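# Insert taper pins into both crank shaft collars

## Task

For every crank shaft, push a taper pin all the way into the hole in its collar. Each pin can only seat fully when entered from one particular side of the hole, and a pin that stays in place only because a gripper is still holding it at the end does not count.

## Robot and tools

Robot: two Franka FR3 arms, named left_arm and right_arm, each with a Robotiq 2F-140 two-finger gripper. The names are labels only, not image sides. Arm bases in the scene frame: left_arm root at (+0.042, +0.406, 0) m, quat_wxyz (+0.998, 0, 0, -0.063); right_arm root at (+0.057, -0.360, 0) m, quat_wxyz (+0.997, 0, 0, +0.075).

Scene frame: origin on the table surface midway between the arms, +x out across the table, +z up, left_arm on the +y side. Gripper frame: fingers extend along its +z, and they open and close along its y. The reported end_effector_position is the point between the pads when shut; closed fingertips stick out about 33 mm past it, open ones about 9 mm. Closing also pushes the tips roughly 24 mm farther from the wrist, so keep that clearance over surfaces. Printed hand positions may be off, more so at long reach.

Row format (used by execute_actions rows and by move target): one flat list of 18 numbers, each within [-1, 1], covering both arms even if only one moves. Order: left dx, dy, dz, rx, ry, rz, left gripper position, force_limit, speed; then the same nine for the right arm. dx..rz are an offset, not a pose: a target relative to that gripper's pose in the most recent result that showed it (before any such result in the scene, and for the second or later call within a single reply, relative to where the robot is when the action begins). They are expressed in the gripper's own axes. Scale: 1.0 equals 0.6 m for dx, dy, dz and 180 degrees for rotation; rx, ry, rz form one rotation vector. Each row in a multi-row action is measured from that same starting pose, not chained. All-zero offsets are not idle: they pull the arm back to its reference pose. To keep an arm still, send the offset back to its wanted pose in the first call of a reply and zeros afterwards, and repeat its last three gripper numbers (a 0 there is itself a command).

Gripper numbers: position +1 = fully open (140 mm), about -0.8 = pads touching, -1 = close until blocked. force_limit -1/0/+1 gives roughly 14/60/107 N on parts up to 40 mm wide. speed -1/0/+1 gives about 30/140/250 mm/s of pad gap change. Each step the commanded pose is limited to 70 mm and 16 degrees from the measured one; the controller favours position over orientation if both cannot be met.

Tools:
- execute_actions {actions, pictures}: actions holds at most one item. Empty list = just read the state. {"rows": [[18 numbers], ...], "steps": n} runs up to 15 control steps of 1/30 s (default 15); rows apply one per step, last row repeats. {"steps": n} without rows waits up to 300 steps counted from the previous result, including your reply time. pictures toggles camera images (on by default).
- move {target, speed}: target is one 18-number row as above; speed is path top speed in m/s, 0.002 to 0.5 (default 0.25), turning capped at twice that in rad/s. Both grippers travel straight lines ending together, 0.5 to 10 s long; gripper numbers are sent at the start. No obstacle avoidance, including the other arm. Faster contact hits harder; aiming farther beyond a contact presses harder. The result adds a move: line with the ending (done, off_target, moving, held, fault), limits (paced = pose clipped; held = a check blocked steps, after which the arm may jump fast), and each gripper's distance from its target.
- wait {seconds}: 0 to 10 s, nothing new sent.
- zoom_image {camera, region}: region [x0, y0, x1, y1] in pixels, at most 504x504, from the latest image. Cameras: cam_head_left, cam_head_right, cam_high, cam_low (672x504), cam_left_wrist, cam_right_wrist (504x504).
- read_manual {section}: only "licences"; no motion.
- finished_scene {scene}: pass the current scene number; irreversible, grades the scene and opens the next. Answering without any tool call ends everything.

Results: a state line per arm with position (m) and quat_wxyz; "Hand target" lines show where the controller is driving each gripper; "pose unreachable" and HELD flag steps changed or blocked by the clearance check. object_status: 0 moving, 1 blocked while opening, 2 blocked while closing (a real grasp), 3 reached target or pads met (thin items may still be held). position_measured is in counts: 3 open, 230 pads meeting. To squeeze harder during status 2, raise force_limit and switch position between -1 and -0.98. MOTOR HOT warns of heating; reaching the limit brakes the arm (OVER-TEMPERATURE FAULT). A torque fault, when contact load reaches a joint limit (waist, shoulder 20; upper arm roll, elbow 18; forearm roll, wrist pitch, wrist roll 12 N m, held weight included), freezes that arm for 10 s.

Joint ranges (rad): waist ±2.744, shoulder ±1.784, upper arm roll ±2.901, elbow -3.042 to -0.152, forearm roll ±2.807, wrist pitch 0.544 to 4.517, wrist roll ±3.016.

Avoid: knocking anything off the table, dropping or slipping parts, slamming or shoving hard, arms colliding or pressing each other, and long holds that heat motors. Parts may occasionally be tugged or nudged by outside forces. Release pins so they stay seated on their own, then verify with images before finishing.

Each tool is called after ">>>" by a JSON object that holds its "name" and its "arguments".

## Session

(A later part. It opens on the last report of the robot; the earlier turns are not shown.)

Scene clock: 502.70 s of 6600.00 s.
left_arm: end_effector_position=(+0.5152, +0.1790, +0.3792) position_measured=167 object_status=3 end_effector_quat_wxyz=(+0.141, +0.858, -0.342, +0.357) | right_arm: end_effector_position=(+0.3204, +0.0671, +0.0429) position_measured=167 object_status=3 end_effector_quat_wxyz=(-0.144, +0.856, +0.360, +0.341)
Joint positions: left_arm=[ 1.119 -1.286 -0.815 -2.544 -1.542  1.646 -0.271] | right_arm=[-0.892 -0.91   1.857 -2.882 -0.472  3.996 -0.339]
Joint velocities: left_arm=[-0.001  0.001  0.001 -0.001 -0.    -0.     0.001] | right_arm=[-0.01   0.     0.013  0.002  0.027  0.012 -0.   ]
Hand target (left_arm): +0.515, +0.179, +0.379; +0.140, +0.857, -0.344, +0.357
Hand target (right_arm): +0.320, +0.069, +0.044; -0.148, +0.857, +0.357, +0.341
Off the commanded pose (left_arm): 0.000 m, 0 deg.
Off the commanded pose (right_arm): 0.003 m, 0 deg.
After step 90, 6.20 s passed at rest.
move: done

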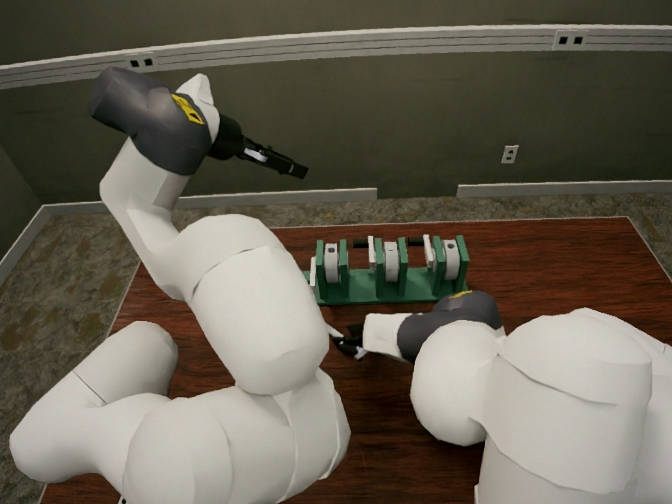

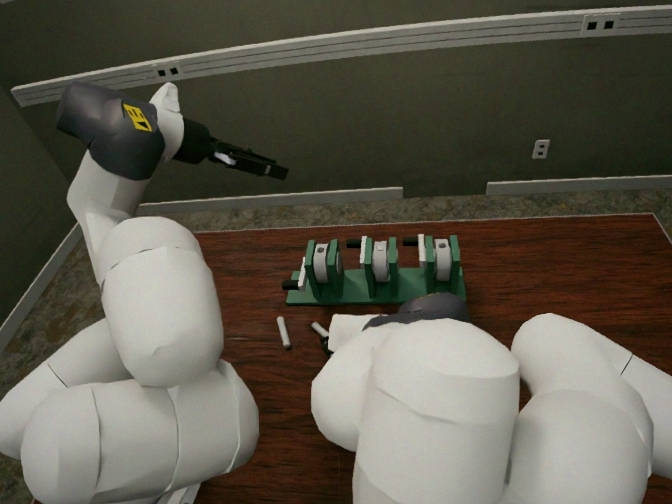

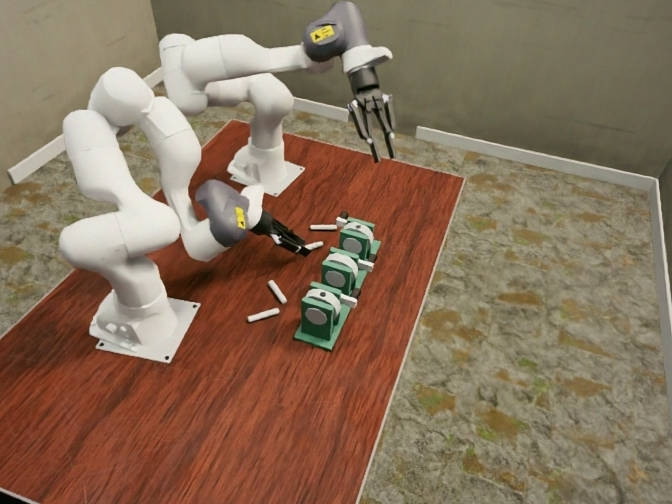

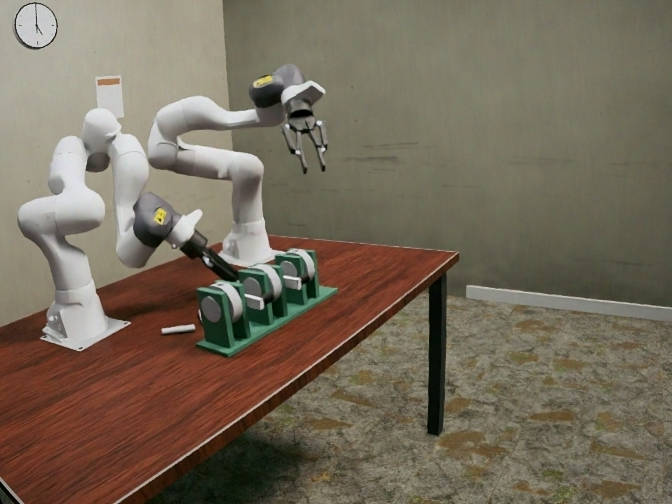

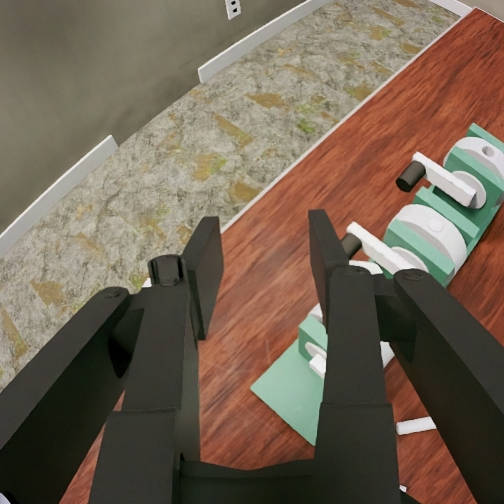

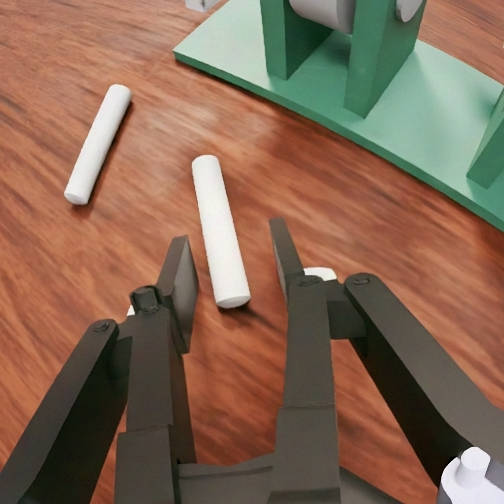

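>>> {"name": "move", "arguments": {"target": [0,0,0,0,0,0,-0.3,0,0, -0.004,-0.005,0.012,0,0,0,-0.3,0,0], "speed": 0.02}}

>>> {"name": "move", "arguments": {"target": [0,0,0,0,0,0,-0.3,0,0, 0,0,0,0,0,0,-1,0.6,-0.8], "speed": 0.02}}

Scene clock: 511.13 s of 6600.00 s.
left_arm: end_effector_position=(+0.5152, +0.1790, +0.3792) position_measured=167 object_status=3 end_effector_quat_wxyz=(+0.141, +0.858, -0.342, +0.357) | right_arm: end_effector_position=(+0.3209, +0.0704, +0.0374) position_measured=167 object_status=3 end_effector_quat_wxyz=(-0.144, +0.856, +0.360, +0.341)
Joint positions: left_arm=[ 1.119 -1.286 -0.815 -2.544 -1.542  1.646 -0.271] | right_arm=[-0.908 -0.924  1.887 -2.868 -0.451  4.    -0.338]
Joint velocities: left_arm=[-0.     0.     0.     0.     0.001  0.001  0.001] | right_arm=[-0.003 -0.001  0.008  0.001  0.013  0.003  0.001]
Hand target (left_arm): +0.515, +0.179, +0.379; +0.141, +0.858, -0.342, +0.357
Hand target (right_arm): +0.320, +0.071, +0.036; -0.144, +0.857, +0.360, +0.340
Off the commanded pose (left_arm): 0.000 m, 0 deg.
Off the commanded pose (right_arm): 0.002 m, 0 deg.
After step 90, 4.73 s passed at rest.
move: done

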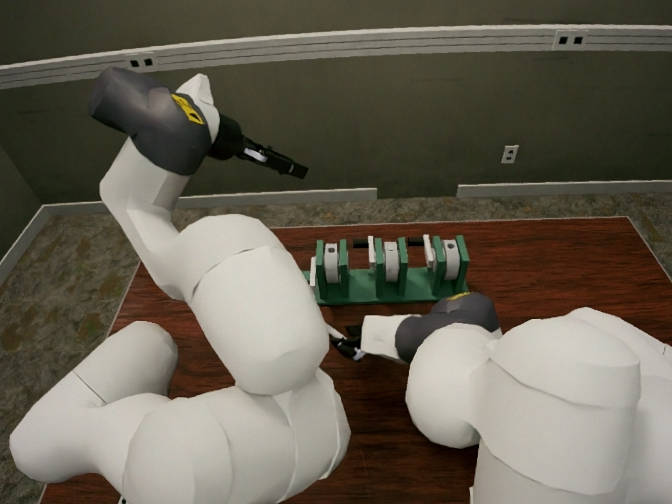

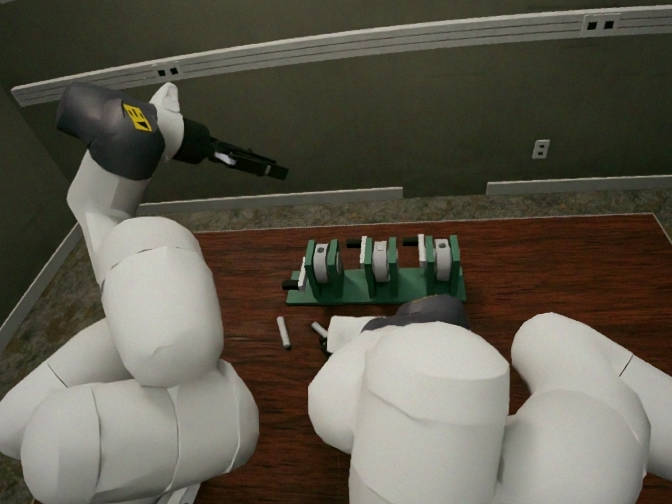

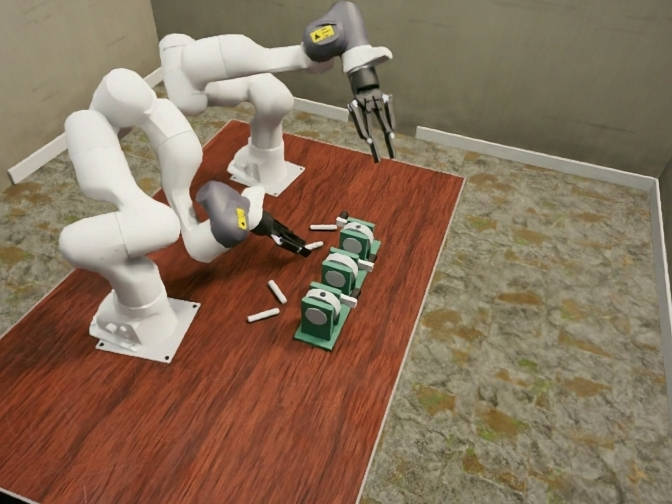

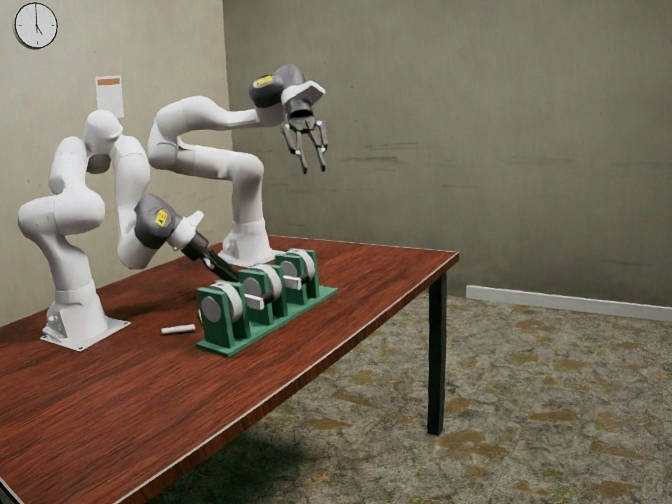

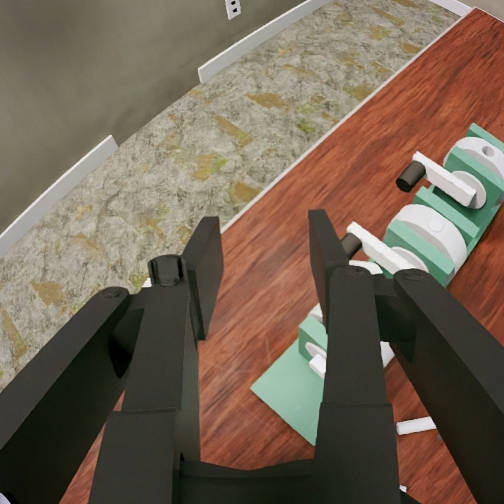

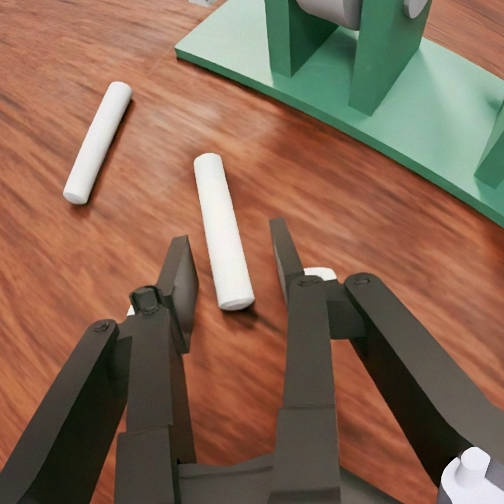

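Scene clock: 511.87 s of 6600.00 s.
left_arm: end_effector_position=(+0.5152, +0.1790, +0.3792) position_measured=167 object_status=3 end_effector_quat_wxyz=(+0.141, +0.858, -0.342, +0.357) | right_arm: end_effector_position=(+0.3220, +0.0706, +0.0384) position_measured=212 object_status=0 end_effector_quat_wxyz=(-0.145, +0.856, +0.359, +0.343)
Joint positions: left_arm=[ 1.119 -1.286 -0.815 -2.544 -1.542  1.646 -0.271] | right_arm=[-0.908 -0.924  1.885 -2.868 -0.449  4.    -0.338]
Joint velocities: left_arm=[-0.    -0.     0.001 -0.001  0.001 -0.001 -0.001] | right_arm=[ 0.    -0.001 -0.    -0.    -0.001 -0.001 -0.   ]
Hand target (left_arm): +0.515, +0.179, +0.379; +0.141, +0.858, -0.342, +0.357
Hand target (right_arm): +0.321, +0.070, +0.037; -0.144, +0.856, +0.360, +0.341
Off the commanded pose (left_arm): 0.000 m, 0 deg.
Off the commanded pose (right_arm): 0.002 m, 0 deg.
move: done

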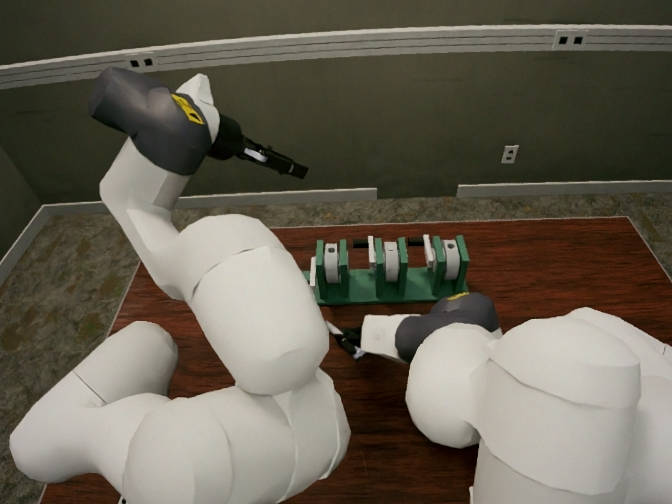

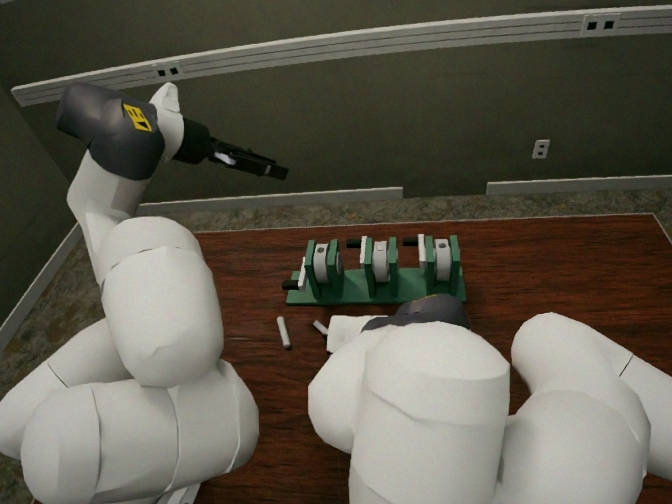

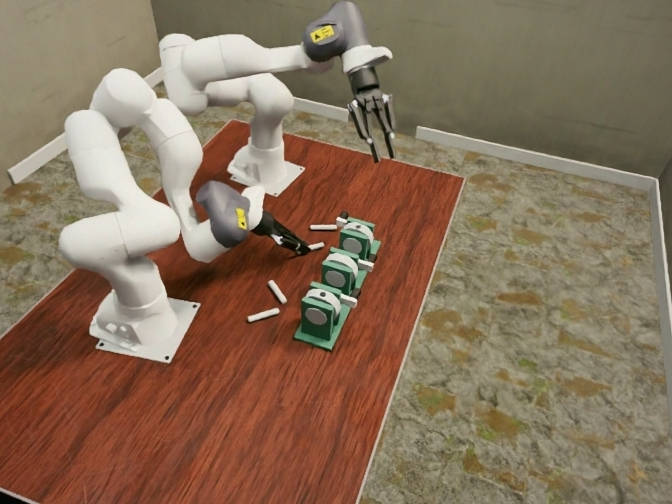

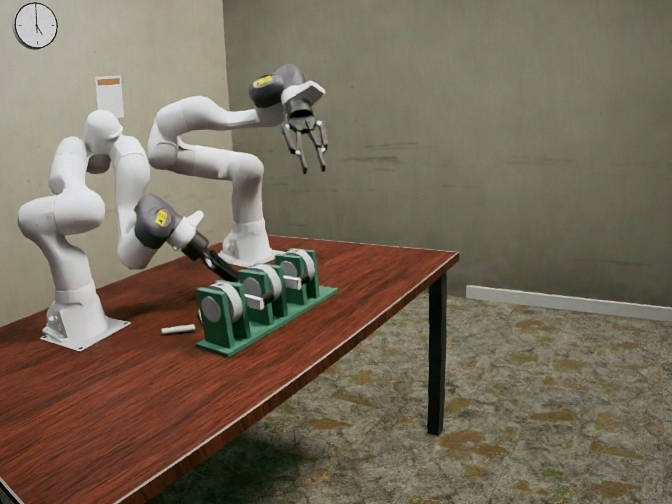

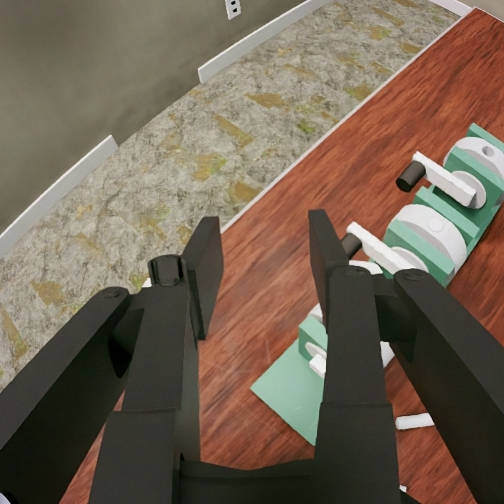

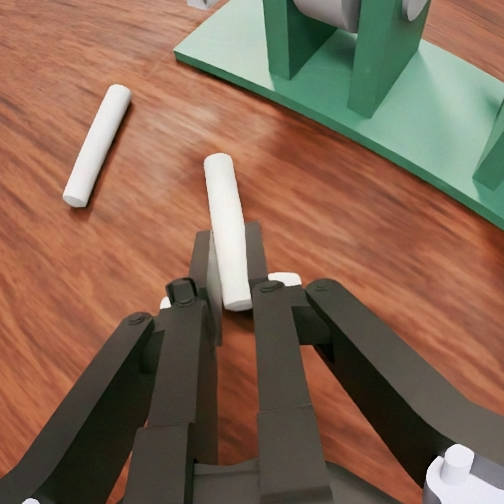

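>>> {"name": "move", "arguments": {"target": [0,0,0,0,0,0,-0.3,0,0, 0.165,0,-0.165,0,0,0,-1,0.6,-0.8], "speed": 0.12}}

Scene clock: 530.67 s of 6600.00 s.
left_arm: end_effector_position=(+0.5152, +0.1790, +0.3792) position_measured=167 object_status=3 end_effector_quat_wxyz=(+0.141, +0.858, -0.342, +0.357) | right_arm: end_effector_position=(+0.3260, +0.0736, +0.1850) position_measured=212 object_status=2 end_effector_quat_wxyz=(-0.147, +0.855, +0.358, +0.346)
Joint positions: left_arm=[ 1.119 -1.286 -0.815 -2.544 -1.542  1.646 -0.271] | right_arm=[-0.12  -0.53   0.833 -2.858 -1.083  3.456 -0.236]
Joint velocities: left_arm=[ 0.    -0.    -0.001  0.003  0.     0.     0.001] | right_arm=[ 0.015  0.007 -0.014 -0.001  0.002 -0.025  0.002]
Hand target (left_arm): +0.515, +0.179, +0.379; +0.141, +0.858, -0.342, +0.357
Hand target (right_arm): +0.328, +0.074, +0.187; -0.147, +0.855, +0.355, +0.347
Off the commanded pose (left_arm): 0.000 m, 0 deg.
Off the commanded pose (right_arm): 0.007 m, 0 deg.
After step 90, 13.63 s passed at rest.
move: off_target (right_arm)

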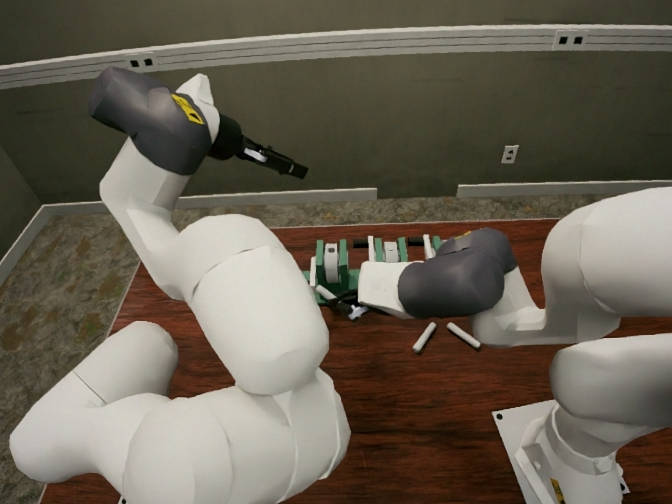

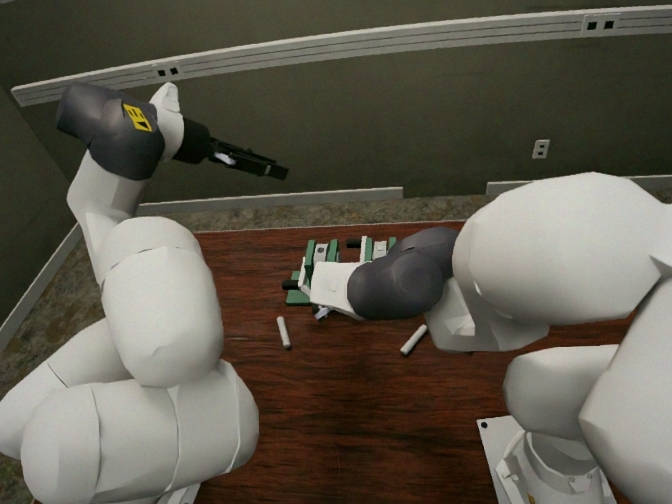

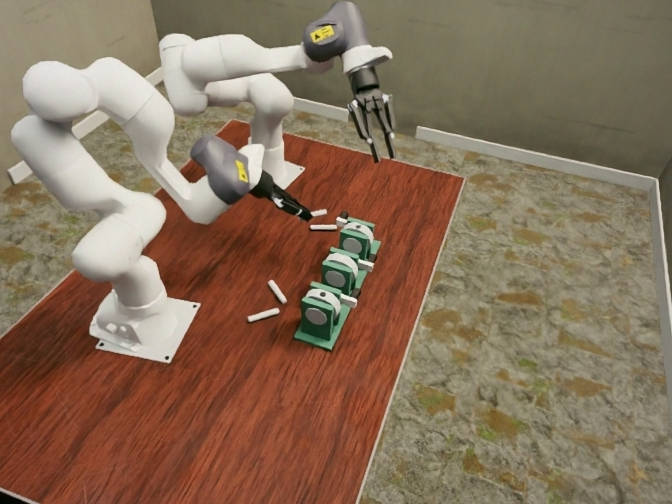

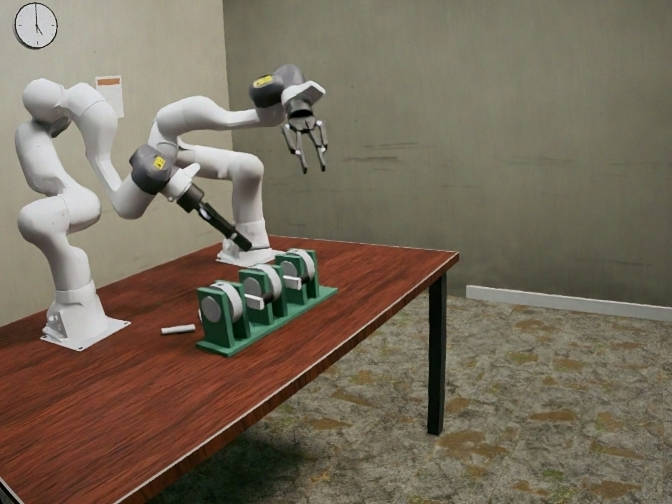

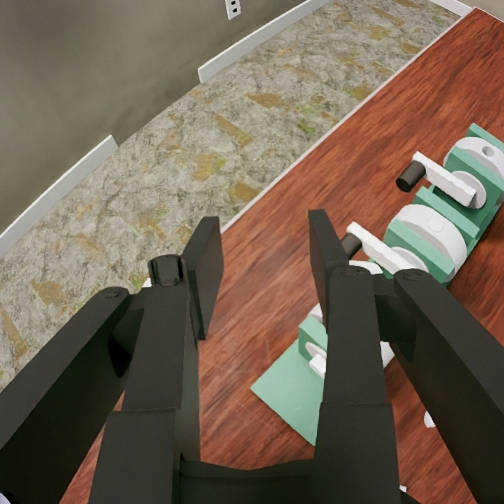

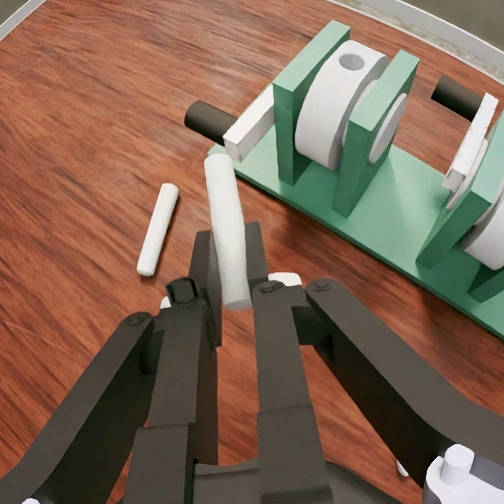

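>>> {"name": "move", "arguments": {"target": [-0.1686,-0.1213,-0.2392,0,0,0,-0.3,0,0, 0.2263,0.186,-0.0094,0,0,0.95,-1,0.6,-0.8], "speed": 0.3}}

Scene clock: 567.10 s of 6600.00 s.
left_arm: end_effector_position=(+0.4393, +0.3469, +0.4059) position_measured=167 object_status=3 end_effector_quat_wxyz=(+0.146, +0.858, -0.338, +0.358) | right_arm: end_effector_position=(+0.4765, +0.0564, +0.2836) position_measured=212 object_status=2 end_effector_quat_wxyz=(+0.362, -0.424, +0.823, +0.112)
Joint positions: left_arm=[ 1.135 -1.114 -0.38  -2.627 -1.134  1.54  -0.017] | right_arm=[ 0.334 -0.348  0.401 -2.644  0.644  3.083  0.908]
Joint velocities: left_arm=[-0.001 -0.001 -0.002 -0.    -0.001  0.     0.003] | right_arm=[-0.024 -0.002  0.025  0.002  0.005 -0.012  0.033]
Hand target (left_arm): +0.438, +0.346, +0.406; +0.146, +0.857, -0.342, +0.357
Hand target (right_arm): +0.477, +0.058, +0.287; +0.363, -0.418, +0.825, +0.116
Off the commanded pose (left_arm): 0.005 m, 1 deg.
Off the commanded pose (right_arm): 0.008 m, 1 deg.
After step 90, 27.60 s passed at rest.
move: off_target (left_arm, right_arm)

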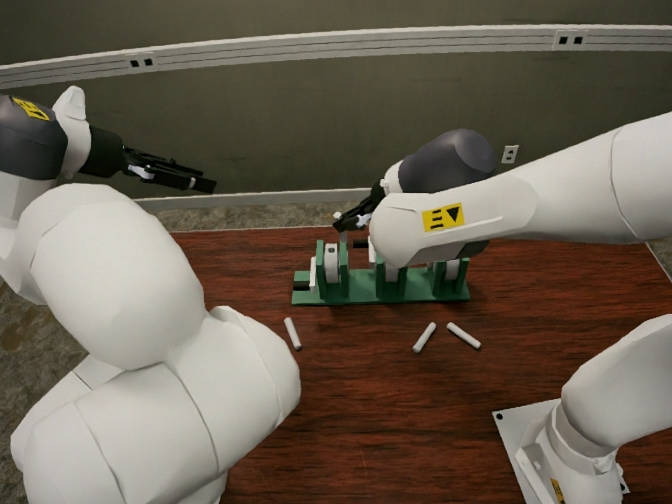

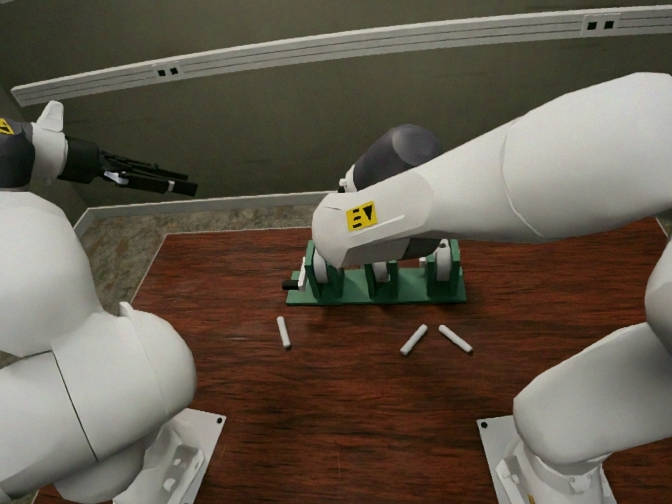

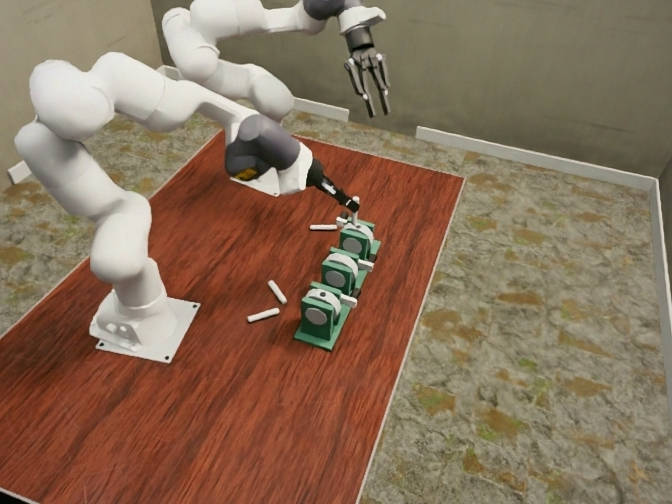

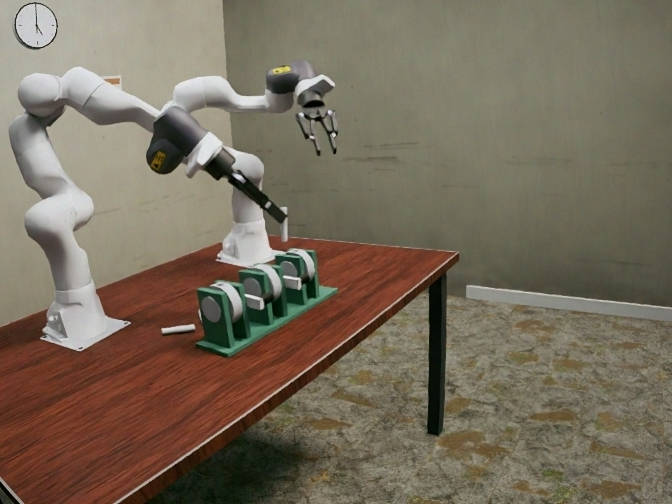

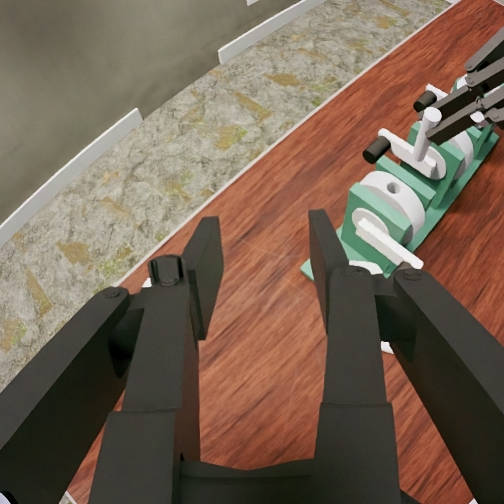

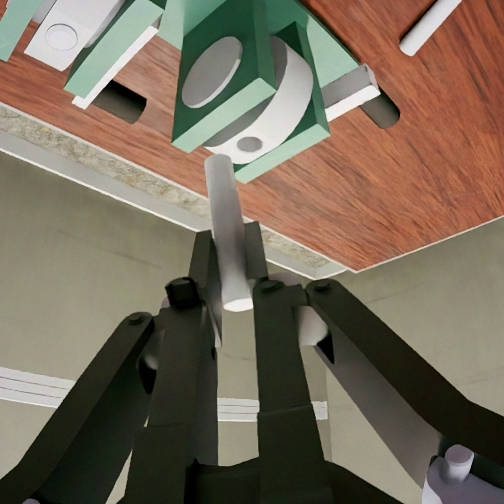

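>>> {"name": "move", "arguments": {"target": [0,0,0,0,0,0,-0.3,0,0, -0.016,-0.0262,0.052,-0.176,-0.018,-0.1252,-1,0.6,-0.8], "speed": 0.2}}

Scene clock: 580.20 s of 6600.00 s.
left_arm: end_effector_position=(+0.4394, +0.3469, +0.4059) position_measured=167 object_status=3 end_effector_quat_wxyz=(+0.146, +0.858, -0.339, +0.358) | right_arm: end_effector_position=(+0.5092, +0.0655, +0.2631) position_measured=212 object_status=2 end_effector_quat_wxyz=(+0.265, -0.648, +0.660, +0.271)
Joint positions: left_arm=[ 1.135 -1.114 -0.38  -2.627 -1.134  1.54  -0.016] | right_arm=[ 0.869 -0.077 -0.484 -2.256  0.975  2.37  -0.119]
Joint velocities: left_arm=[ 0.002  0.    -0.     0.     0.001 -0.     0.002] | right_arm=[ 0.001  0.001  0.001  0.001  0.001 -0.004 -0.032]
Hand target (left_arm): +0.439, +0.347, +0.406; +0.146, +0.858, -0.338, +0.358
Hand target (right_arm): +0.511, +0.065, +0.265; -0.269, +0.651, -0.656, -0.270
Off the commanded pose (left_arm): 0.000 m, 0 deg.
Off the commanded pose (right_arm): 0.007 m, 1 deg.
After step 90, 7.37 s passed at rest.
move: off_target (right_arm)

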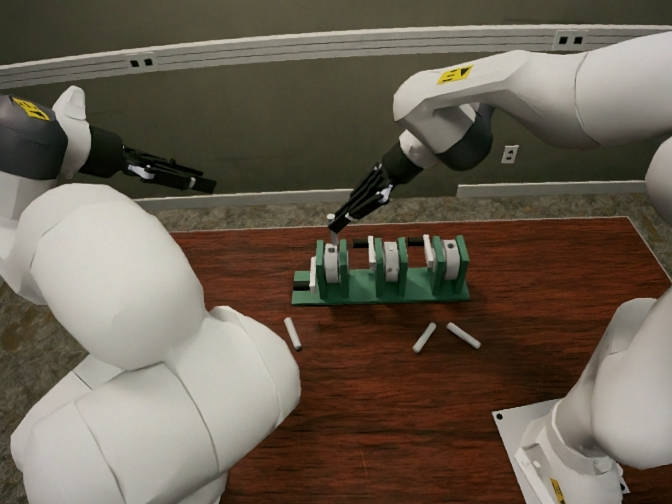

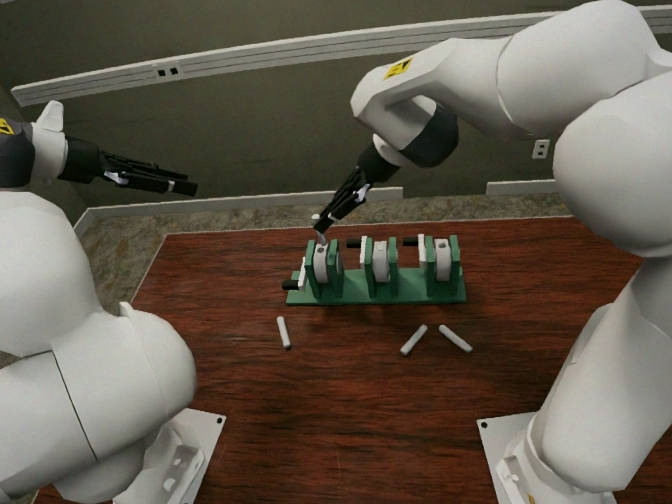

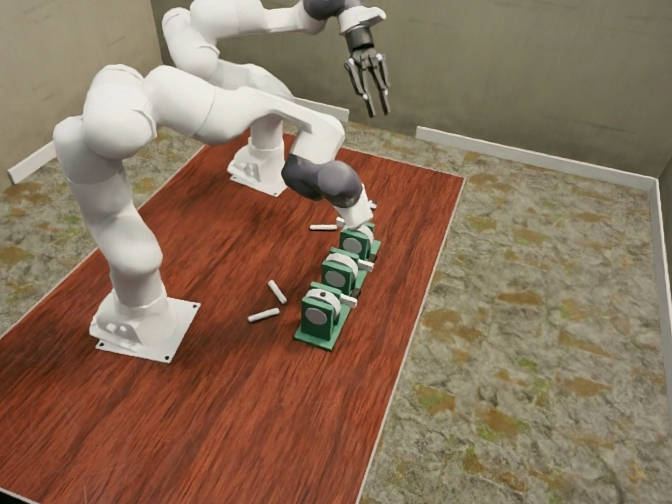

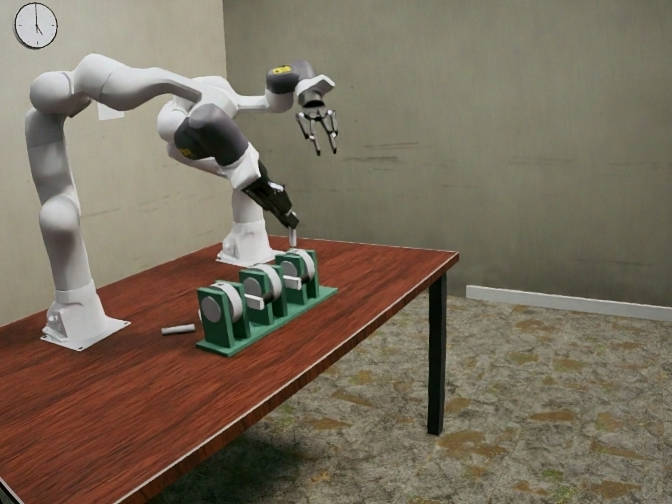

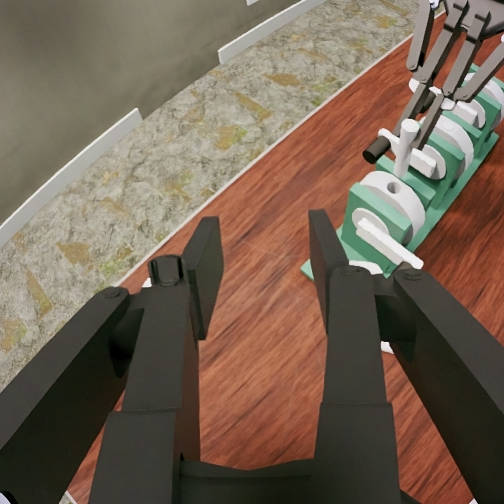

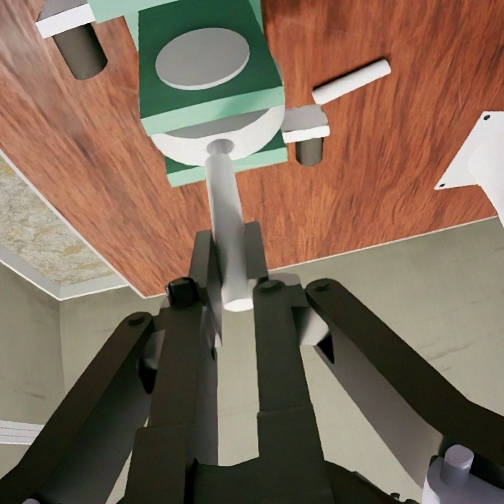

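>>> {"name": "zoom_image", "arguments": {"camera": "cam_head_left", "region": [300, 200, 370, 290]}}

>>> {"name": "zoom_image", "arguments": {"camera": "cam_head_right", "region": [290, 200, 360, 290]}}

Region (300, 200, 370, 290) of cam_head_left's 672x504 image, scaled by 5.600, with more detail than that image has.

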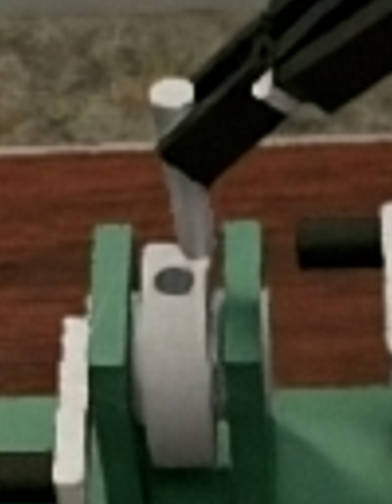

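Region (290, 200, 360, 290) of cam_head_right's 672x504 image, scaled by 5.600, with more detail than that image has.

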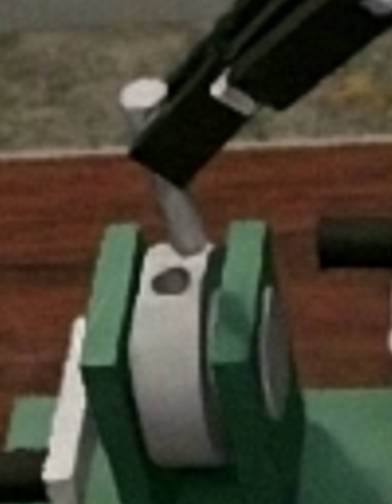

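>>> {"name": "move", "arguments": {"target": [0,0,0,0,0,0,-0.3,0,0, 0.0077,0.002,0.023,0,-0.014,-0.006,-1,0.6,-0.8], "speed": 0.03}}

>>> {"name": "zoom_image", "arguments": {"camera": "cam_head_left", "region": [300, 200, 370, 290]}}

>>> {"name": "zoom_image", "arguments": {"camera": "cam_right_wrist", "region": [150, 80, 300, 230]}}

Scene clock: 598.40 s of 6600.00 s.
left_arm: end_effector_position=(+0.4394, +0.3469, +0.4059) position_measured=167 object_status=3 end_effector_quat_wxyz=(+0.146, +0.858, -0.339, +0.358) | right_arm: end_effector_position=(+0.5068, +0.0719, +0.2495) position_measured=212 object_status=2 end_effector_quat_wxyz=(+0.278, -0.645, +0.652, +0.284)
Joint positions: left_arm=[ 1.135 -1.114 -0.38  -2.627 -1.134  1.54  -0.016] | right_arm=[ 0.869 -0.048 -0.484 -2.272  1.083  2.374 -0.223]
Joint velocities: left_arm=[-0.     0.002  0.001  0.001  0.002 -0.    -0.001] | right_arm=[-0.     0.002 -0.    -0.     0.006 -0.    -0.037]
Hand target (left_arm): +0.439, +0.347, +0.406; +0.146, +0.858, -0.339, +0.358
Hand target (right_arm): +0.508, +0.072, +0.250; -0.282, +0.648, -0.649, -0.282
Off the commanded pose (left_arm): 0.000 m, 0 deg.
Off the commanded pose (right_arm): 0.001 m, 1 deg.
After step 90, 14.03 s passed at rest.
move: done

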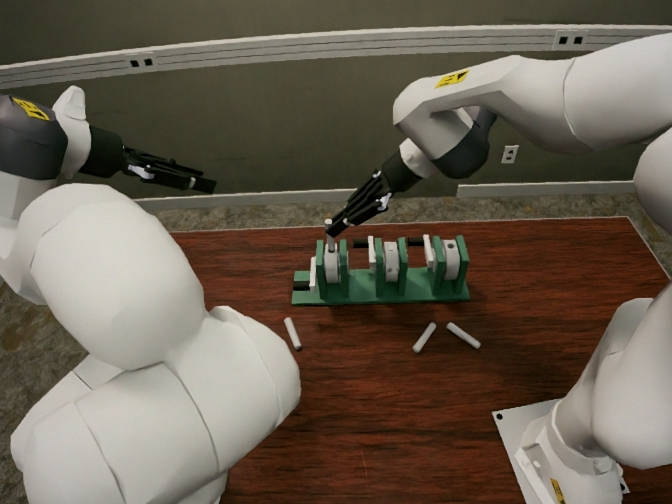

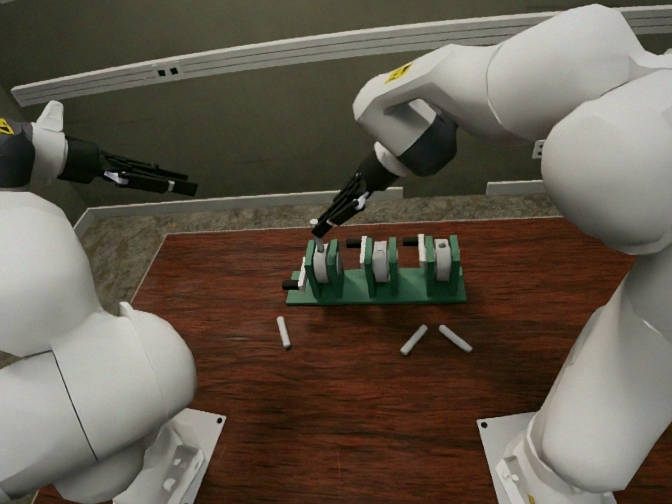

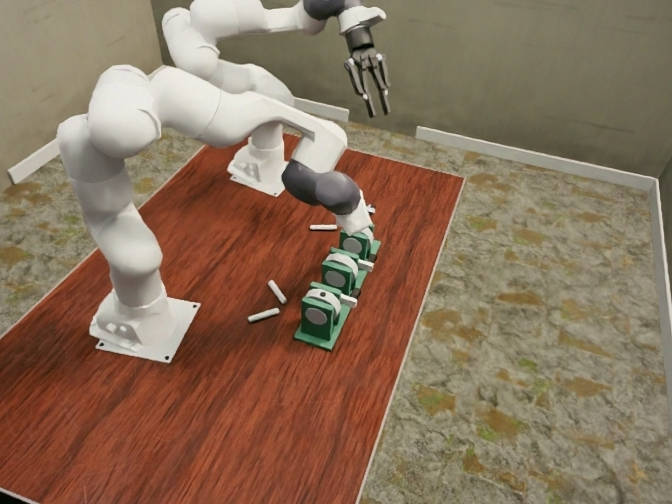

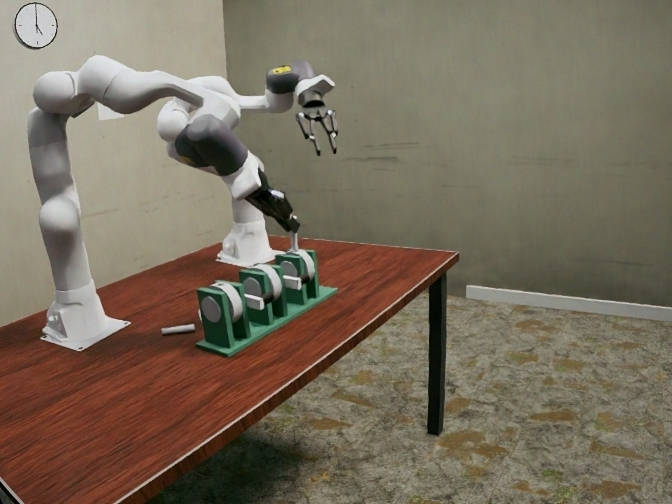

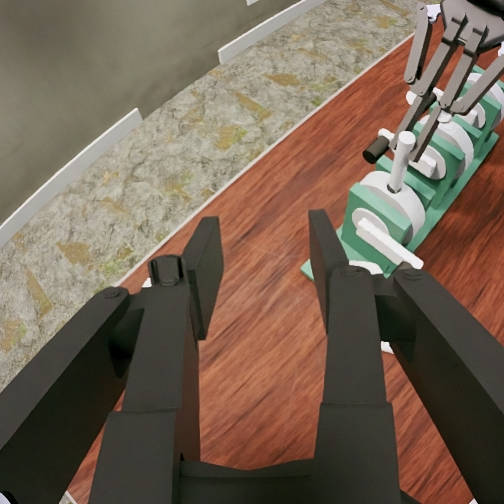

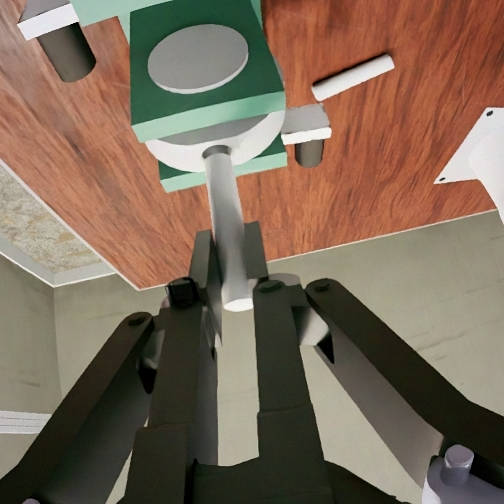

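Region (300, 200, 370, 290) of cam_head_left's 672x504 image, scaled by 5.600, with more detail than that image has.

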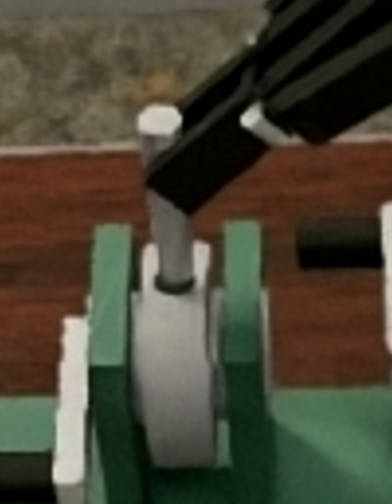

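Region (150, 80, 300, 230) of cam_right_wrist's 504x504 image, scaled by 3.360, with more detail than that image has.

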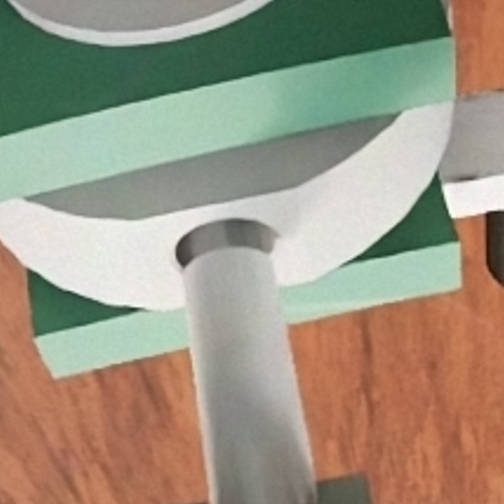

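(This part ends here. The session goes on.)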